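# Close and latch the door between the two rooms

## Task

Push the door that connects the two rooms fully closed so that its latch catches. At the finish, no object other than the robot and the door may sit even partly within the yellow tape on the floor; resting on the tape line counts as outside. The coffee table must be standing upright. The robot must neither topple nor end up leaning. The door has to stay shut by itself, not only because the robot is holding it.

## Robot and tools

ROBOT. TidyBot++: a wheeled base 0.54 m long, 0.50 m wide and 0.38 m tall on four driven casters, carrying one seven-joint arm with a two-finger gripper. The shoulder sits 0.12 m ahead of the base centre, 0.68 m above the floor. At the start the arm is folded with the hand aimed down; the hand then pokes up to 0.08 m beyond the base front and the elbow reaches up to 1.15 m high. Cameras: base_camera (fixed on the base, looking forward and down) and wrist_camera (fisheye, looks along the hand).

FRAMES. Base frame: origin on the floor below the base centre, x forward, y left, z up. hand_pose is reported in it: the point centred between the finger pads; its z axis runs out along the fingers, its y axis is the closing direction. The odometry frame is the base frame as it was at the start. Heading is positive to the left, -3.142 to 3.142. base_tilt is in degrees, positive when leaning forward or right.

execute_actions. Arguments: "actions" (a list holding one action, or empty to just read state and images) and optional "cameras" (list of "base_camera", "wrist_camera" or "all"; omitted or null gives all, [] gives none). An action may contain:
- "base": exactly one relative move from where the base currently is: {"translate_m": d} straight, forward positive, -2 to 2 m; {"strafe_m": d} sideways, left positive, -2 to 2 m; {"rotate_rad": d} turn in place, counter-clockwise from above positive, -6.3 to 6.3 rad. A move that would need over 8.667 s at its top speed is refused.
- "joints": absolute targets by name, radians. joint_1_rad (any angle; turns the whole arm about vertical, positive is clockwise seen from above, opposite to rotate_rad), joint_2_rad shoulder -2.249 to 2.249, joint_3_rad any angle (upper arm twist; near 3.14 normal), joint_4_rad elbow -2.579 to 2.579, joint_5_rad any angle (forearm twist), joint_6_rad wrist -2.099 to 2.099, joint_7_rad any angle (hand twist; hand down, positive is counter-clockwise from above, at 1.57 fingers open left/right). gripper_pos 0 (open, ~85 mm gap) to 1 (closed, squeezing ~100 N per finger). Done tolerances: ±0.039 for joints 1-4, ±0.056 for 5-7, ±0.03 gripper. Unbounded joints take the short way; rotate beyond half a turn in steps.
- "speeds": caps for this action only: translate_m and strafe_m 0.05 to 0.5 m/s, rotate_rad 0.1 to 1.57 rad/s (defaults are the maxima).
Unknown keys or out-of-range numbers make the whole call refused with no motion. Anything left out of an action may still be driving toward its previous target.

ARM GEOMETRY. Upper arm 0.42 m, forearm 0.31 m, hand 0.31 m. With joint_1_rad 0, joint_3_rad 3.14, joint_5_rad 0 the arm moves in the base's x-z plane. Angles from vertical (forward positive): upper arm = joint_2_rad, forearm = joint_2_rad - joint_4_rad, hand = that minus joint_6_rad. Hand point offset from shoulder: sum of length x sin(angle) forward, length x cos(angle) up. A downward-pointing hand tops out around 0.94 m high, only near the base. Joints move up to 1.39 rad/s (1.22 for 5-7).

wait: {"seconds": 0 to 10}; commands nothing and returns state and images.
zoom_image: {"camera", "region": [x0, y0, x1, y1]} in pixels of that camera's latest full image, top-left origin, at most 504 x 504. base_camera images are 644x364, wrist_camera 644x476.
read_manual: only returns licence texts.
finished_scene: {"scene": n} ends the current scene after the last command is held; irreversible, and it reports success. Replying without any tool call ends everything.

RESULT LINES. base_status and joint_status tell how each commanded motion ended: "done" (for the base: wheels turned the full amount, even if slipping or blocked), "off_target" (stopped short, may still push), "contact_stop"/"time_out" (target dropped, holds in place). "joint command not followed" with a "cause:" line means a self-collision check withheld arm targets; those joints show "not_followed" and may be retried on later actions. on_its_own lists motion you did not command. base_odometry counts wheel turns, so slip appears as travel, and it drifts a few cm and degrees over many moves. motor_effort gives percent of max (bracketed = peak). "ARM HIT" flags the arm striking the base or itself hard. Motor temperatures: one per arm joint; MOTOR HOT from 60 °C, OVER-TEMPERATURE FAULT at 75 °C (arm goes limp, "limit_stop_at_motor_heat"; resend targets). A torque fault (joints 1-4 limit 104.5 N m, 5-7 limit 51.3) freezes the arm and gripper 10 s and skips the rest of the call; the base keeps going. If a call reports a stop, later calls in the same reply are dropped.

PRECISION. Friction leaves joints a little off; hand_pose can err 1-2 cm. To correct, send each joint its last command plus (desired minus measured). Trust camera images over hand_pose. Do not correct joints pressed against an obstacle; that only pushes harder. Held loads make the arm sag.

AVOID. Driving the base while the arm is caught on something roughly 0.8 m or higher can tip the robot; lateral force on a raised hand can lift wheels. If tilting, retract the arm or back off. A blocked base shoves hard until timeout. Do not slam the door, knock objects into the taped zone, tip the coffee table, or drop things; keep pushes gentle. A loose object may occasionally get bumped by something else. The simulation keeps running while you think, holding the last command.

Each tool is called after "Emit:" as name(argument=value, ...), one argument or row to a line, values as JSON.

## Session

Emit:
execute_actions(
  actions=[],
)

Scene clock: 0.00 s.
Motor temperatures (°C, as the motors report them): [25 21 25 24 28 30 30]
base_odometry: x=+0.000 y=+0.000 heading=+0.000 (m, m, rad; odometry frame)
base_tilt: forward=-0.2 right=+0.3 (deg)
base_status: not commanded
joint_positions: joint_1_rad=+0.019 joint_2_rad=-0.347 joint_3_rad=+3.093 joint_4_rad=-2.500 joint_5_rad=-0.029 joint_6_rad=-0.905 joint_7_rad=+1.570 gripper_pos=+0.000
joint_status: not commanded
motor_effort: joint_1_rad=+1 joint_2_rad=-3 joint_3_rad=+2 joint_4_rad=+16 joint_5_rad=-1 joint_6_rad=+2 joint_7_rad=+0 (%)
hand_pose: x=+0.2637 y=+0.0107 z=+0.5941 quat_wxyz=(-0.004, +0.999, +0.005, +0.042) (m; base frame)
pictures: base_camera, wrist_camera
camera_calibration (this result's frames):
wrist_camera: T_world_to_cam=[[0.0152582, -0.999843, 0.0089538, -0.000560809], [-0.995347, -0.0160404, -0.0950099, 0.376613], [0.0951386, -0.00746246, -0.995436, 0.698053], [0, 0, 0, 1]] pos_world=[0.308458, 0.0106895, 0.730654]
Images, in order (width x height): base_camera 644x364, wrist_camera 644x476.

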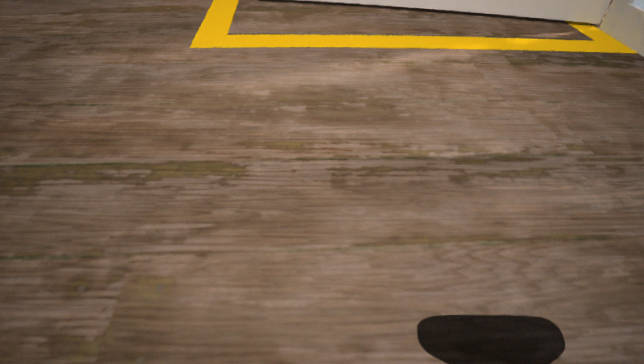

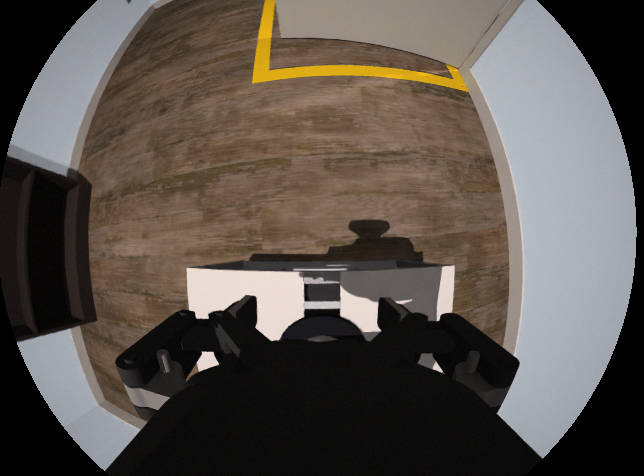

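Emit:
execute_actions(
  actions=[
    {"base":{"rotate_rad":0.4},"joints":{"joint_6_rad":0.0}},
  ],
  cameras=["wrist_camera"],
)

Scene clock: 16.27 s.
Motor temperatures (°C, as the motors report them): [25 21 25 24 28 30 30]
base_odometry: x=+0.000 y=+0.000 heading=+0.399 (m, m, rad; odometry frame)
base_tilt: forward=-0.2 right=+0.3 (deg)
base_status: done
joint_positions: joint_1_rad=+0.019 joint_2_rad=-0.347 joint_3_rad=+3.093 joint_4_rad=-2.500 joint_5_rad=-0.029 joint_6_rad=-0.009 joint_7_rad=+1.570 gripper_pos=+0.000
joint_status: all done
motor_effort: joint_1_rad=+1(2) joint_2_rad=-5(6) joint_3_rad=+1(3) joint_4_rad=+17(17) joint_5_rad=-1(1) joint_6_rad=+7(7) joint_7_rad=+0(0) (%)
hand_pose: x=+0.4963 y=+0.0121 z=+0.7311 quat_wxyz=(-0.006, +0.882, +0.002, +0.471) (m; base frame)
pictures: wrist_camera
camera_calibration (this result's frames):
wrist_camera: T_world_to_cam=[[0.000578603, -0.999978, 0.0066742, 0.00499527], [-0.54735, -0.00590235, -0.836883, 0.941106], [0.836904, -0.0031689, -0.547341, 0.116453], [0, 0, 0, 1]] pos_world=[0.417651, 0.0109189, 0.851302]
Images, in order (width x height): wrist_camera 644x476.

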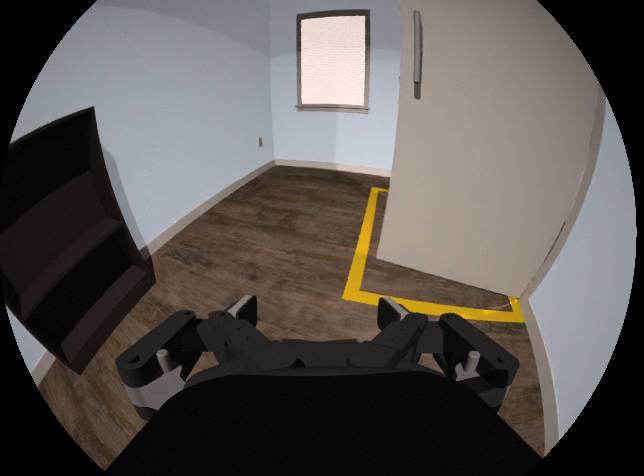

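Emit:
execute_actions(
  actions=[
    {"base":{"translate_m":1.9},"joints":{"joint_6_rad":-0.4}},
  ],
  cameras=[],
)

Emit:
execute_actions(
  actions=[
    {"base":{"rotate_rad":-1.86}},
  ],
)

Scene clock: 24.80 s.
Motor temperatures (°C, as the motors report them): [25 21 25 24 28 30 30]
base_odometry: x=+1.750 y=+0.742 heading=+0.400 (m, m, rad; odometry frame)
base_tilt: forward=-0.2 right=+0.3 (deg)
base_status: done
joint_positions: joint_1_rad=+0.019 joint_2_rad=-0.348 joint_3_rad=+3.093 joint_4_rad=-2.504 joint_5_rad=-0.029 joint_6_rad=-0.394 joint_7_rad=+1.570 gripper_pos=+0.000
joint_status: all done
motor_effort: joint_1_rad=+1(1) joint_2_rad=-5(6) joint_3_rad=+3(2) joint_4_rad=+15(18) joint_5_rad=-1(1) joint_6_rad=+5(8) joint_7_rad=+0(0) (%)
hand_pose: x=+0.4106 y=+0.0117 z=+0.6453 quat_wxyz=(-0.005, +0.956, +0.003, +0.292) (m; base frame)
pictures: none
No camera images: the call's "cameras" was empty. Leave "cameras" out to get every camera's image.

Scene clock: 27.27 s.
Motor temperatures (°C, as the motors report them): [25 21 25 24 28 30 30]
base_odometry: x=+1.750 y=+0.741 heading=-1.458 (m, m, rad; odometry frame)
base_tilt: forward=-0.2 right=+0.3 (deg)
base_status: done
joint_positions: joint_1_rad=+0.019 joint_2_rad=-0.348 joint_3_rad=+3.093 joint_4_rad=-2.504 joint_5_rad=-0.029 joint_6_rad=-0.394 joint_7_rad=+1.570 gripper_pos=+0.000
joint_status: not commanded
motor_effort: joint_1_rad=+1(2) joint_2_rad=-4(5) joint_3_rad=+2(4) joint_4_rad=+15(16) joint_5_rad=-1(1) joint_6_rad=+5(5) joint_7_rad=+0(0) (%)
hand_pose: x=+0.4106 y=+0.0117 z=+0.6453 quat_wxyz=(-0.005, +0.956, +0.003, +0.292) (m; base frame)
pictures: base_camera, wrist_camera
camera_calibration (this result's frames):
wrist_camera: T_world_to_cam=[[0.00655602, -0.999934, 0.00939134, 0.001099], [-0.82313, -0.0107291, -0.567752, 0.761974], [0.567815, -0.0040081, -0.823146, 0.429659], [0, 0, 0, 1]] pos_world=[0.383229, 0.0109963, 0.786274]
Images, in order (width x height): base_camera 644x364, wrist_camera 644x476.

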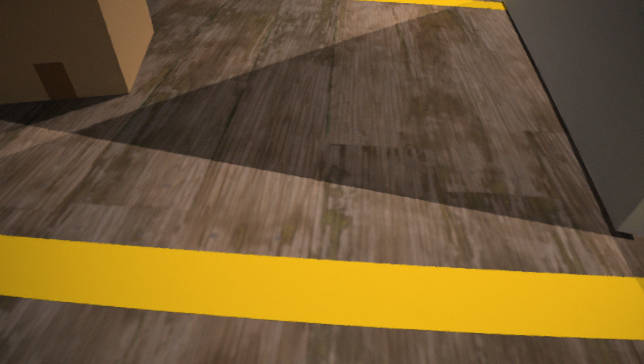

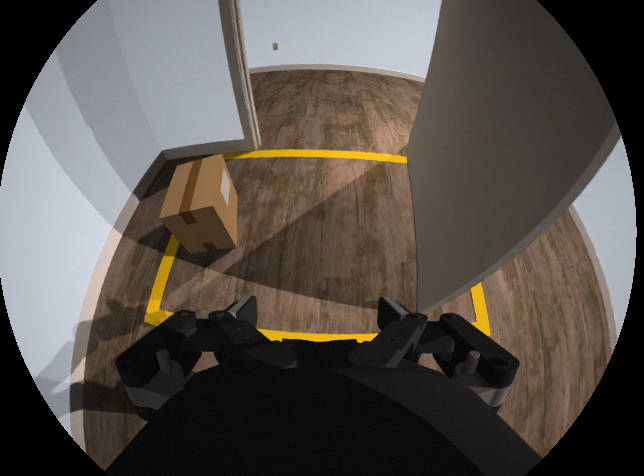

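Emit:
execute_actions(
  actions=[
    {"base":{"translate_m":0.92},"joints":{"joint_1_rad":-1.57,"joint_6_rad":-0.85}},
  ],
  cameras=[],
)

Emit:
execute_actions(
  actions=[
    {"base":{"strafe_m":0.4},"speeds":{"strafe_m":0.13}},
  ],
  cameras=["wrist_camera"],
)

Scene clock: 47.97 s.
Motor temperatures (°C, as the motors report them): [25 21 25 24 28 30 30]
base_odometry: x=+1.851 y=-0.173 heading=-1.459 (m, m, rad; odometry frame)
base_tilt: forward=-0.2 right=+0.3 (deg)
base_status: done
joint_positions: joint_1_rad=-1.555 joint_2_rad=-0.349 joint_3_rad=+3.093 joint_4_rad=-2.504 joint_5_rad=-0.029 joint_6_rad=-0.819 joint_7_rad=+1.570 gripper_pos=+0.000
joint_status: all done
motor_effort: joint_1_rad=+1(0) joint_2_rad=-2(4) joint_3_rad=+2(2) joint_4_rad=+14(17) joint_5_rad=-1(1) joint_6_rad=+1(5) joint_7_rad=+0(0) (%)
hand_pose: x=+0.1075 y=+0.1695 z=+0.5966 quat_wxyz=(-0.062, +0.700, +0.709, +0.056) (m; base frame)
pictures: none
No camera images: the call's "cameras" was empty. Leave "cameras" out to get every camera's image.

Scene clock: 51.67 s.
Motor temperatures (°C, as the motors report them): [25 21 25 24 28 30 30]
base_odometry: x=+2.249 y=-0.129 heading=-1.460 (m, m, rad; odometry frame)
base_tilt: forward=-0.2 right=+0.3 (deg)
base_status: done
joint_positions: joint_1_rad=-1.555 joint_2_rad=-0.349 joint_3_rad=+3.093 joint_4_rad=-2.504 joint_5_rad=-0.029 joint_6_rad=-0.822 joint_7_rad=+1.570 gripper_pos=+0.000
joint_status: not commanded
motor_effort: joint_1_rad=+1(1) joint_2_rad=-2(3) joint_3_rad=+2(2) joint_4_rad=+14(15) joint_5_rad=-1(1) joint_6_rad=+1(2) joint_7_rad=+0(0) (%)
hand_pose: x=+0.1075 y=+0.1688 z=+0.5965 quat_wxyz=(-0.061, +0.700, +0.709, +0.055) (m; base frame)
pictures: wrist_camera
camera_calibration (this result's frames):
wrist_camera: T_world_to_cam=[[0.999801, 0.0175803, 0.0093978, -0.117961], [0.0189549, -0.984363, -0.175128, 0.326025], [0.00617206, 0.175271, -0.984501, 0.68861], [0, 0, 0, 1]] pos_world=[0.107507, 0.202308, 0.736142]
Images, in order (width x height): wrist_camera 644x476.

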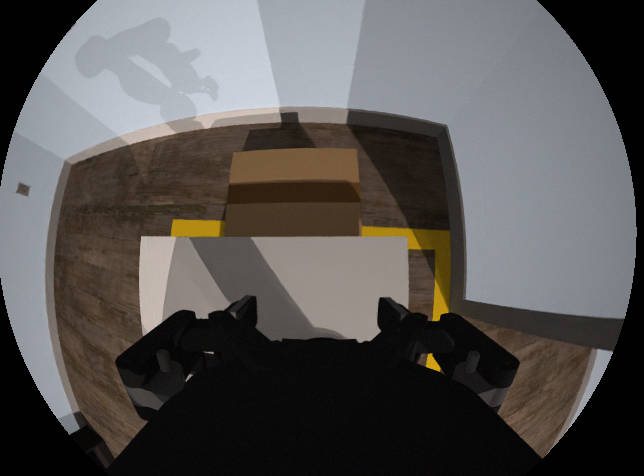

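Emit:
execute_actions(
  actions=[
    {"base":{"strafe_m":0.17},"speeds":{"strafe_m":0.15}},
  ],
  cameras=[],
)

Emit:
execute_actions(
  actions=[
    {"base":{"strafe_m":-0.25}},
  ],
  cameras=["wrist_camera"],
)

Emit:
execute_actions(
  actions=[
    {"base":{"translate_m":-0.75}},
  ],
)

Scene clock: 62.30 s.
Motor temperatures (°C, as the motors report them): [25 21 25 24 28 30 30]
base_odometry: x=+2.418 y=-0.110 heading=-1.460 (m, m, rad; odometry frame)
base_tilt: forward=-0.2 right=+0.3 (deg)
base_status: done
joint_positions: joint_1_rad=-1.555 joint_2_rad=-0.349 joint_3_rad=+3.093 joint_4_rad=-2.504 joint_5_rad=-0.029 joint_6_rad=-0.822 joint_7_rad=+1.570 gripper_pos=+0.000
joint_status: not commanded
motor_effort: joint_1_rad=+1(1) joint_2_rad=-1(3) joint_3_rad=+2(3) joint_4_rad=+14(15) joint_5_rad=-1(1) joint_6_rad=+2(2) joint_7_rad=+0(0) (%)
hand_pose: x=+0.1075 y=+0.1685 z=+0.5964 quat_wxyz=(-0.061, +0.700, +0.709, +0.055) (m; base frame)
pictures: none
No camera images: the call's "cameras" was empty. Leave "cameras" out to get every camera's image.

Scene clock: 64.13 s.
Motor temperatures (°C, as the motors report them): [25 21 25 24 28 30 30]
base_odometry: x=+2.170 y=-0.138 heading=-1.459 (m, m, rad; odometry frame)
base_tilt: forward=-0.2 right=+0.3 (deg)
base_status: done
joint_positions: joint_1_rad=-1.555 joint_2_rad=-0.350 joint_3_rad=+3.093 joint_4_rad=-2.504 joint_5_rad=-0.029 joint_6_rad=-0.824 joint_7_rad=+1.570 gripper_pos=+0.000
joint_status: not commanded
motor_effort: joint_1_rad=+1(1) joint_2_rad=-2(5) joint_3_rad=+1(4) joint_4_rad=+14(16) joint_5_rad=-1(1) joint_6_rad=+1(3) joint_7_rad=+0(0) (%)
hand_pose: x=+0.1075 y=+0.1682 z=+0.5966 quat_wxyz=(-0.061, +0.700, +0.709, +0.055) (m; base frame)
pictures: wrist_camera
camera_calibration (this result's frames):
wrist_camera: T_world_to_cam=[[0.9998, 0.0176459, 0.00944268, -0.117994], [0.0190235, -0.984474, -0.174496, 0.325145], [0.00621694, 0.17464, -0.984613, 0.689027], [0, 0, 0, 1]] pos_world=[0.107501, 0.201847, 0.736276]
Images, in order (width x height): wrist_camera 644x476.

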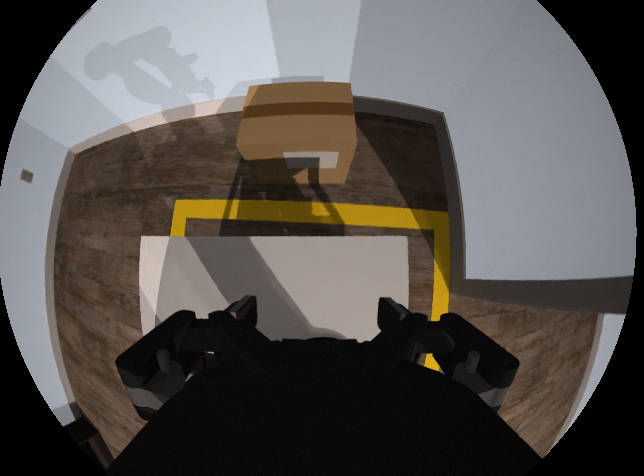

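Scene clock: 67.00 s.
Motor temperatures (°C, as the motors report them): [25 21 25 24 28 30 30]
base_odometry: x=+2.085 y=+0.607 heading=-1.459 (m, m, rad; odometry frame)
base_tilt: forward=-0.2 right=+0.3 (deg)
base_status: done
joint_positions: joint_1_rad=-1.555 joint_2_rad=-0.350 joint_3_rad=+3.093 joint_4_rad=-2.504 joint_5_rad=-0.029 joint_6_rad=-0.824 joint_7_rad=+1.570 gripper_pos=+0.000
joint_status: not commanded
motor_effort: joint_1_rad=+1(1) joint_2_rad=-2(3) joint_3_rad=+2(3) joint_4_rad=+13(14) joint_5_rad=-1(2) joint_6_rad=+1(1) joint_7_rad=+0(0) (%)
hand_pose: x=+0.1075 y=+0.1682 z=+0.5966 quat_wxyz=(-0.061, +0.700, +0.709, +0.055) (m; base frame)
pictures: base_camera, wrist_camera
camera_calibration (this result's frames):
wrist_camera: T_world_to_cam=[[0.9998, 0.017646, 0.00944262, -0.117994], [0.0190236, -0.984474, -0.174496, 0.325145], [0.00621686, 0.17464, -0.984613, 0.689027], [0, 0, 0, 1]] pos_world=[0.107501, 0.201847, 0.736276]
Images, in order (width x height): base_camera 644x364, wrist_camera 644x476.

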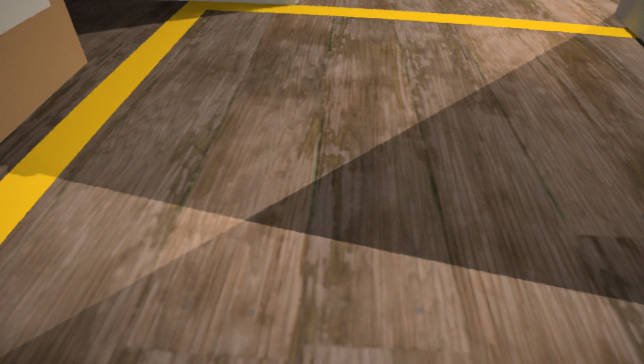

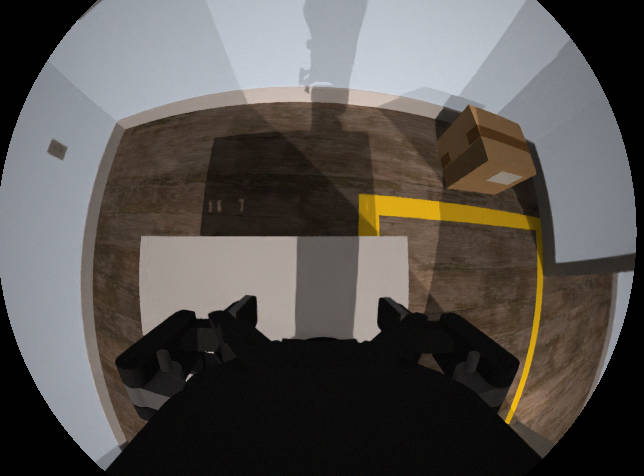

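Emit:
execute_actions(
  actions=[
    {"base":{"strafe_m":-1.14}},
  ],
  cameras=[],
)

Emit:
execute_actions(
  actions=[
    {"base":{"translate_m":0.42}},
  ],
)

Scene clock: 76.17 s.
Motor temperatures (°C, as the motors report them): [25 21 25 24 28 30 30]
base_odometry: x=+0.952 y=+0.481 heading=-1.460 (m, m, rad; odometry frame)
base_tilt: forward=-0.2 right=+0.3 (deg)
base_status: done
joint_positions: joint_1_rad=-1.555 joint_2_rad=-0.350 joint_3_rad=+3.093 joint_4_rad=-2.504 joint_5_rad=-0.029 joint_6_rad=-0.824 joint_7_rad=+1.570 gripper_pos=+0.000
joint_status: not commanded
motor_effort: joint_1_rad=+1(1) joint_2_rad=-2(6) joint_3_rad=+2(2) joint_4_rad=+13(15) joint_5_rad=-1(1) joint_6_rad=+1(2) joint_7_rad=+0(0) (%)
hand_pose: x=+0.1075 y=+0.1681 z=+0.5965 quat_wxyz=(-0.061, +0.700, +0.709, +0.055) (m; base frame)
pictures: none
No camera images: the call's "cameras" was empty. Leave "cameras" out to get every camera's image.

Scene clock: 78.37 s.
Motor temperatures (°C, as the motors report them): [25 21 25 24 28 30 30]
base_odometry: x=+0.998 y=+0.063 heading=-1.460 (m, m, rad; odometry frame)
base_tilt: forward=-0.2 right=+0.3 (deg)
base_status: done
joint_positions: joint_1_rad=-1.555 joint_2_rad=-0.350 joint_3_rad=+3.093 joint_4_rad=-2.504 joint_5_rad=-0.029 joint_6_rad=-0.824 joint_7_rad=+1.570 gripper_pos=+0.000
joint_status: not commanded
motor_effort: joint_1_rad=+1(1) joint_2_rad=-1(3) joint_3_rad=+2(4) joint_4_rad=+14(14) joint_5_rad=-1(1) joint_6_rad=+2(2) joint_7_rad=+0(0) (%)
hand_pose: x=+0.1075 y=+0.1681 z=+0.5965 quat_wxyz=(-0.061, +0.700, +0.709, +0.055) (m; base frame)
pictures: base_camera, wrist_camera
camera_calibration (this result's frames):
wrist_camera: T_world_to_cam=[[0.9998, 0.0176583, 0.00941863, -0.117977], [0.0190267, -0.98461, -0.173726, 0.324608], [0.00620596, 0.173871, -0.984749, 0.689135], [0, 0, 0, 1]] pos_world=[0.107501, 0.201875, 0.736129]
Images, in order (width x height): base_camera 644x364, wrist_camera 644x476.

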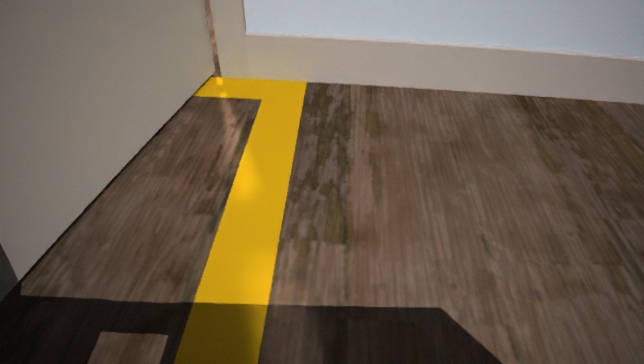

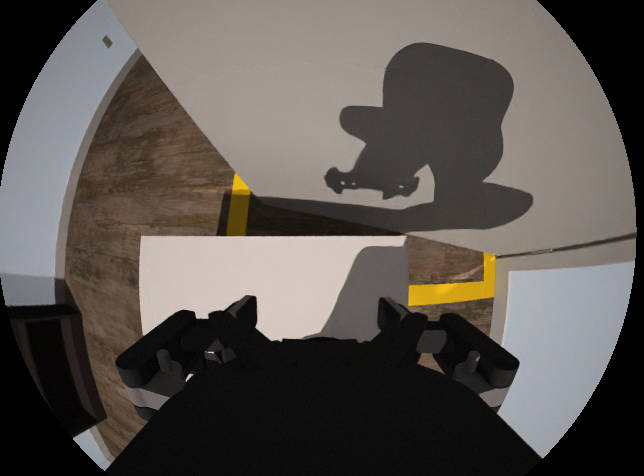

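Emit:
execute_actions(
  actions=[
    {"base":{"strafe_m":0.85},"speeds":{"strafe_m":0.2}},
  ],
  cameras=["wrist_camera"],
)

Emit:
execute_actions(
  actions=[
    {"base":{"translate_m":0.55},"speeds":{"translate_m":0.2}},
  ],
)

Scene clock: 88.33 s.
Motor temperatures (°C, as the motors report them): [25 21 25 24 28 30 30]
base_odometry: x=+1.843 y=+0.157 heading=-1.460 (m, m, rad; odometry frame)
base_tilt: forward=-0.2 right=+0.3 (deg)
base_status: done
joint_positions: joint_1_rad=-1.556 joint_2_rad=-0.349 joint_3_rad=+3.094 joint_4_rad=-2.503 joint_5_rad=-0.028 joint_6_rad=-0.826 joint_7_rad=+1.570 gripper_pos=+0.000
joint_status: not commanded
motor_effort: joint_1_rad=+1(2) joint_2_rad=-2(4) joint_3_rad=+2(4) joint_4_rad=+13(15) joint_5_rad=-1(2) joint_6_rad=+1(2) joint_7_rad=+0(0) (%)
hand_pose: x=+0.1075 y=+0.1677 z=+0.5965 quat_wxyz=(-0.060, +0.700, +0.709, +0.054) (m; base frame)
pictures: wrist_camera
camera_calibration (this result's frames):
wrist_camera: T_world_to_cam=[[0.999787, 0.0183217, 0.00951917, -0.118094], [0.0196852, -0.984938, -0.171781, 0.323005], [0.00622847, 0.171932, -0.985089, 0.689695], [0, 0, 0, 1]] pos_world=[0.107415, 0.201723, 0.736022]
Images, in order (width x height): wrist_camera 644x476.

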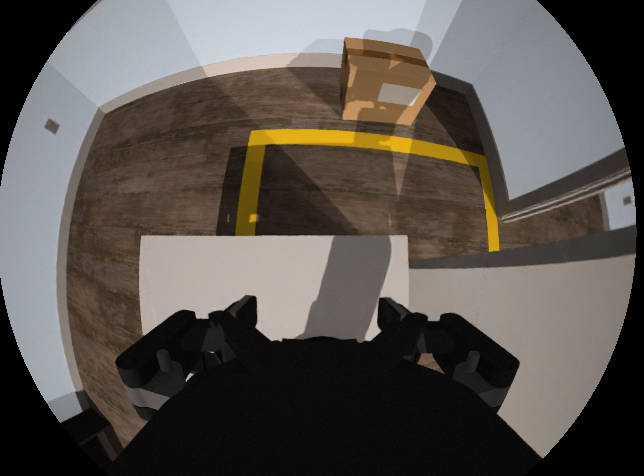

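Scene clock: 91.77 s.
Motor temperatures (°C, as the motors report them): [25 21 25 24 28 30 30]
base_odometry: x=+1.904 y=-0.390 heading=-1.460 (m, m, rad; odometry frame)
base_tilt: forward=-0.2 right=+0.3 (deg)
base_status: done
joint_positions: joint_1_rad=-1.557 joint_2_rad=-0.349 joint_3_rad=+3.094 joint_4_rad=-2.503 joint_5_rad=-0.028 joint_6_rad=-0.826 joint_7_rad=+1.570 gripper_pos=+0.000
joint_status: not commanded
motor_effort: joint_1_rad=+1(2) joint_2_rad=-2(4) joint_3_rad=+1(3) joint_4_rad=+13(15) joint_5_rad=-1(2) joint_6_rad=+1(2) joint_7_rad=+0(0) (%)
hand_pose: x=+0.1073 y=+0.1676 z=+0.5964 quat_wxyz=(-0.060, +0.700, +0.710, +0.054) (m; base frame)
pictures: base_camera, wrist_camera
camera_calibration (this result's frames):
wrist_camera: T_world_to_cam=[[0.999776, 0.0189708, 0.00937867, -0.117983], [0.0202973, -0.985016, -0.171262, 0.322551], [0.00598915, 0.171415, -0.985181, 0.689867], [0, 0, 0, 1]] pos_world=[0.107277, 0.201703, 0.735991]
Images, in order (width x height): base_camera 644x364, wrist_camera 644x476.

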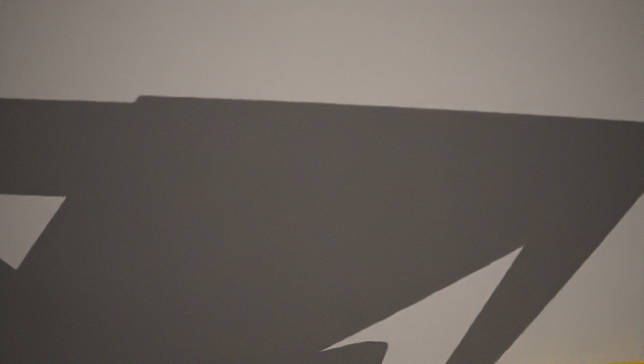

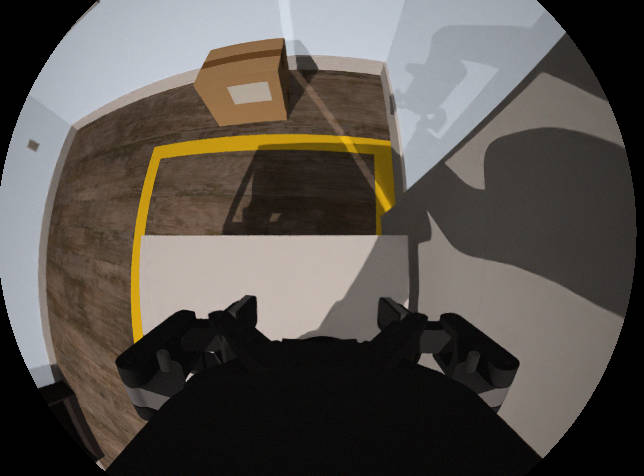

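Emit:
execute_actions(
  actions=[
    {"base":{"rotate_rad":-0.05}},
  ],
  cameras=[],
)

Emit:
execute_actions(
  actions=[
    {"base":{"translate_m":0.115},"speeds":{"translate_m":0.05}},
  ],
  cameras=["wrist_camera"],
)

Emit:
zoom_image(
  camera="wrist_camera",
  region=[300, 60, 500, 260],
)

Scene clock: 98.77 s.
Motor temperatures (°C, as the motors report them): [25 21 25 24 28 30 30]
base_odometry: x=+1.904 y=-0.390 heading=-1.510 (m, m, rad; odometry frame)
base_tilt: forward=-0.2 right=+0.3 (deg)
base_status: done
joint_positions: joint_1_rad=-1.557 joint_2_rad=-0.349 joint_3_rad=+3.094 joint_4_rad=-2.503 joint_5_rad=-0.028 joint_6_rad=-0.826 joint_7_rad=+1.570 gripper_pos=+0.000
joint_status: not commanded
motor_effort: joint_1_rad=+1(1) joint_2_rad=-2(4) joint_3_rad=+2(3) joint_4_rad=+14(14) joint_5_rad=-1(1) joint_6_rad=+1(2) joint_7_rad=+0(0) (%)
hand_pose: x=+0.1073 y=+0.1676 z=+0.5964 quat_wxyz=(-0.060, +0.700, +0.710, +0.054) (m; base frame)
pictures: none
No camera images: the call's "cameras" was empty. Leave "cameras" out to get every camera's image.

Scene clock: 101.53 s.
Motor temperatures (°C, as the motors report them): [25 21 25 24 28 30 30]
base_odometry: x=+1.911 y=-0.505 heading=-1.511 (m, m, rad; odometry frame)
base_tilt: forward=-0.2 right=+0.3 (deg)
base_status: done
joint_positions: joint_1_rad=-1.557 joint_2_rad=-0.349 joint_3_rad=+3.094 joint_4_rad=-2.503 joint_5_rad=-0.028 joint_6_rad=-0.826 joint_7_rad=+1.570 gripper_pos=+0.000
joint_status: not commanded
motor_effort: joint_1_rad=+1(1) joint_2_rad=-2(3) joint_3_rad=+2(3) joint_4_rad=+14(14) joint_5_rad=-1(1) joint_6_rad=+1(1) joint_7_rad=+0(0) (%)
hand_pose: x=+0.1073 y=+0.1676 z=+0.5964 quat_wxyz=(-0.060, +0.700, +0.710, +0.054) (m; base frame)
pictures: wrist_camera
camera_calibration (this result's frames):
wrist_camera: T_world_to_cam=[[0.999773, 0.019133, 0.00937725, -0.117981], [0.0204568, -0.985013, -0.171263, 0.322533], [0.00595995, 0.171416, -0.985181, 0.689871], [0, 0, 0, 1]] pos_world=[0.107245, 0.201701, 0.735992]
Images, in order (width x height): wrist_camera 644x476.

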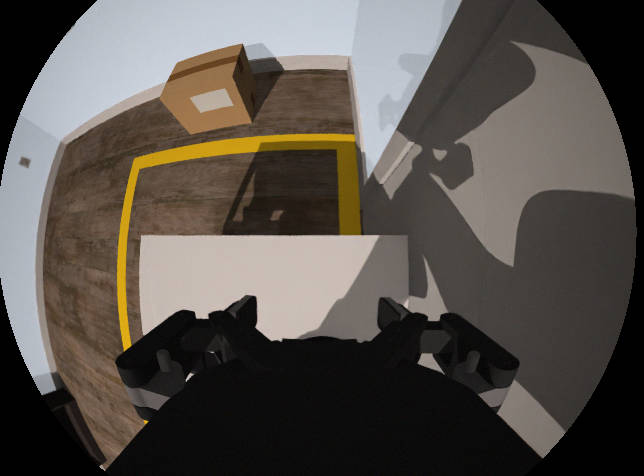

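Region (300, 60, 500, 260) of wrist_camera's 644x476 image, scaled by 2.520.

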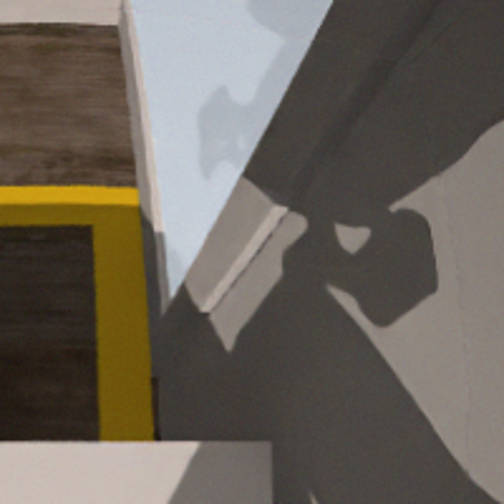

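Emit:
execute_actions(
  actions=[
    {"base":{"translate_m":0.02},"speeds":{"translate_m":0.05}},
  ],
  cameras=[],
)

Scene clock: 107.07 s.
Motor temperatures (°C, as the motors report them): [25 21 25 24 28 30 30]
base_odometry: x=+1.912 y=-0.513 heading=-1.512 (m, m, rad; odometry frame)
base_tilt: forward=-0.2 right=+0.3 (deg)
base_status: translate_m time_out (by the wheels' count: +0.007 of +0.020)
joint_positions: joint_1_rad=-1.557 joint_2_rad=-0.349 joint_3_rad=+3.094 joint_4_rad=-2.503 joint_5_rad=-0.028 joint_6_rad=-0.827 joint_7_rad=+1.570 gripper_pos=+0.000
joint_status: not commanded
motor_effort: joint_1_rad=+1(0) joint_2_rad=-2(3) joint_3_rad=+2(7) joint_4_rad=+14(16) joint_5_rad=-1(3) joint_6_rad=+1(2) joint_7_rad=+0(0) (%)
hand_pose: x=+0.1073 y=+0.1675 z=+0.5965 quat_wxyz=(-0.060, +0.700, +0.710, +0.053) (m; base frame)
pictures: none
No camera images: the call's "cameras" was empty. Leave "cameras" out to get every camera's image.

Emit:
execute_actions(
  actions=[
    {"base":{"translate_m":-0.15}},
  ],
)

Scene clock: 111.50 s.
Motor temperatures (°C, as the motors report them): [25 21 25 24 28 30 30]
base_odometry: x=+1.903 y=-0.363 heading=-1.514 (m, m, rad; odometry frame)
base_tilt: forward=-0.2 right=+0.3 (deg)
base_status: done
joint_positions: joint_1_rad=-1.557 joint_2_rad=-0.349 joint_3_rad=+3.094 joint_4_rad=-2.503 joint_5_rad=-0.028 joint_6_rad=-0.827 joint_7_rad=+1.570 gripper_pos=+0.000
joint_status: not commanded
motor_effort: joint_1_rad=+1(2) joint_2_rad=-2(4) joint_3_rad=+2(3) joint_4_rad=+13(14) joint_5_rad=+0(1) joint_6_rad=+1(2) joint_7_rad=+0(0) (%)
hand_pose: x=+0.1073 y=+0.1675 z=+0.5965 quat_wxyz=(-0.060, +0.700, +0.710, +0.053) (m; base frame)
pictures: base_camera, wrist_camera
camera_calibration (this result's frames):
wrist_camera: T_world_to_cam=[[0.999775, 0.0191286, 0.00921802, -0.117849], [0.0204233, -0.985071, -0.170934, 0.322279], [0.00581067, 0.171084, -0.985239, 0.690004], [0, 0, 0, 1]] pos_world=[0.107231, 0.201673, 0.735994]
Images, in order (width x height): base_camera 644x364, wrist_camera 644x476.

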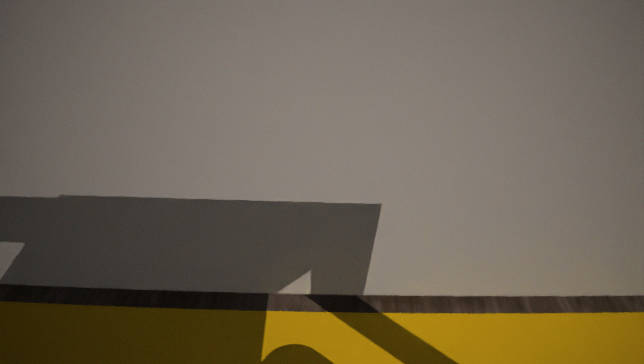

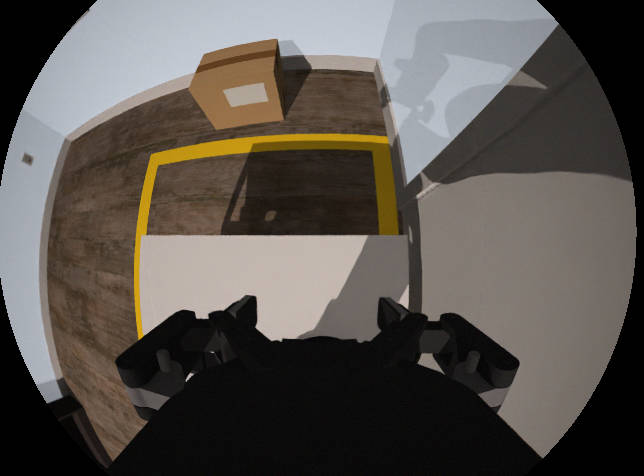

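Emit:
finished_scene(
  scene=2,
)

The scene is finished: the task was done.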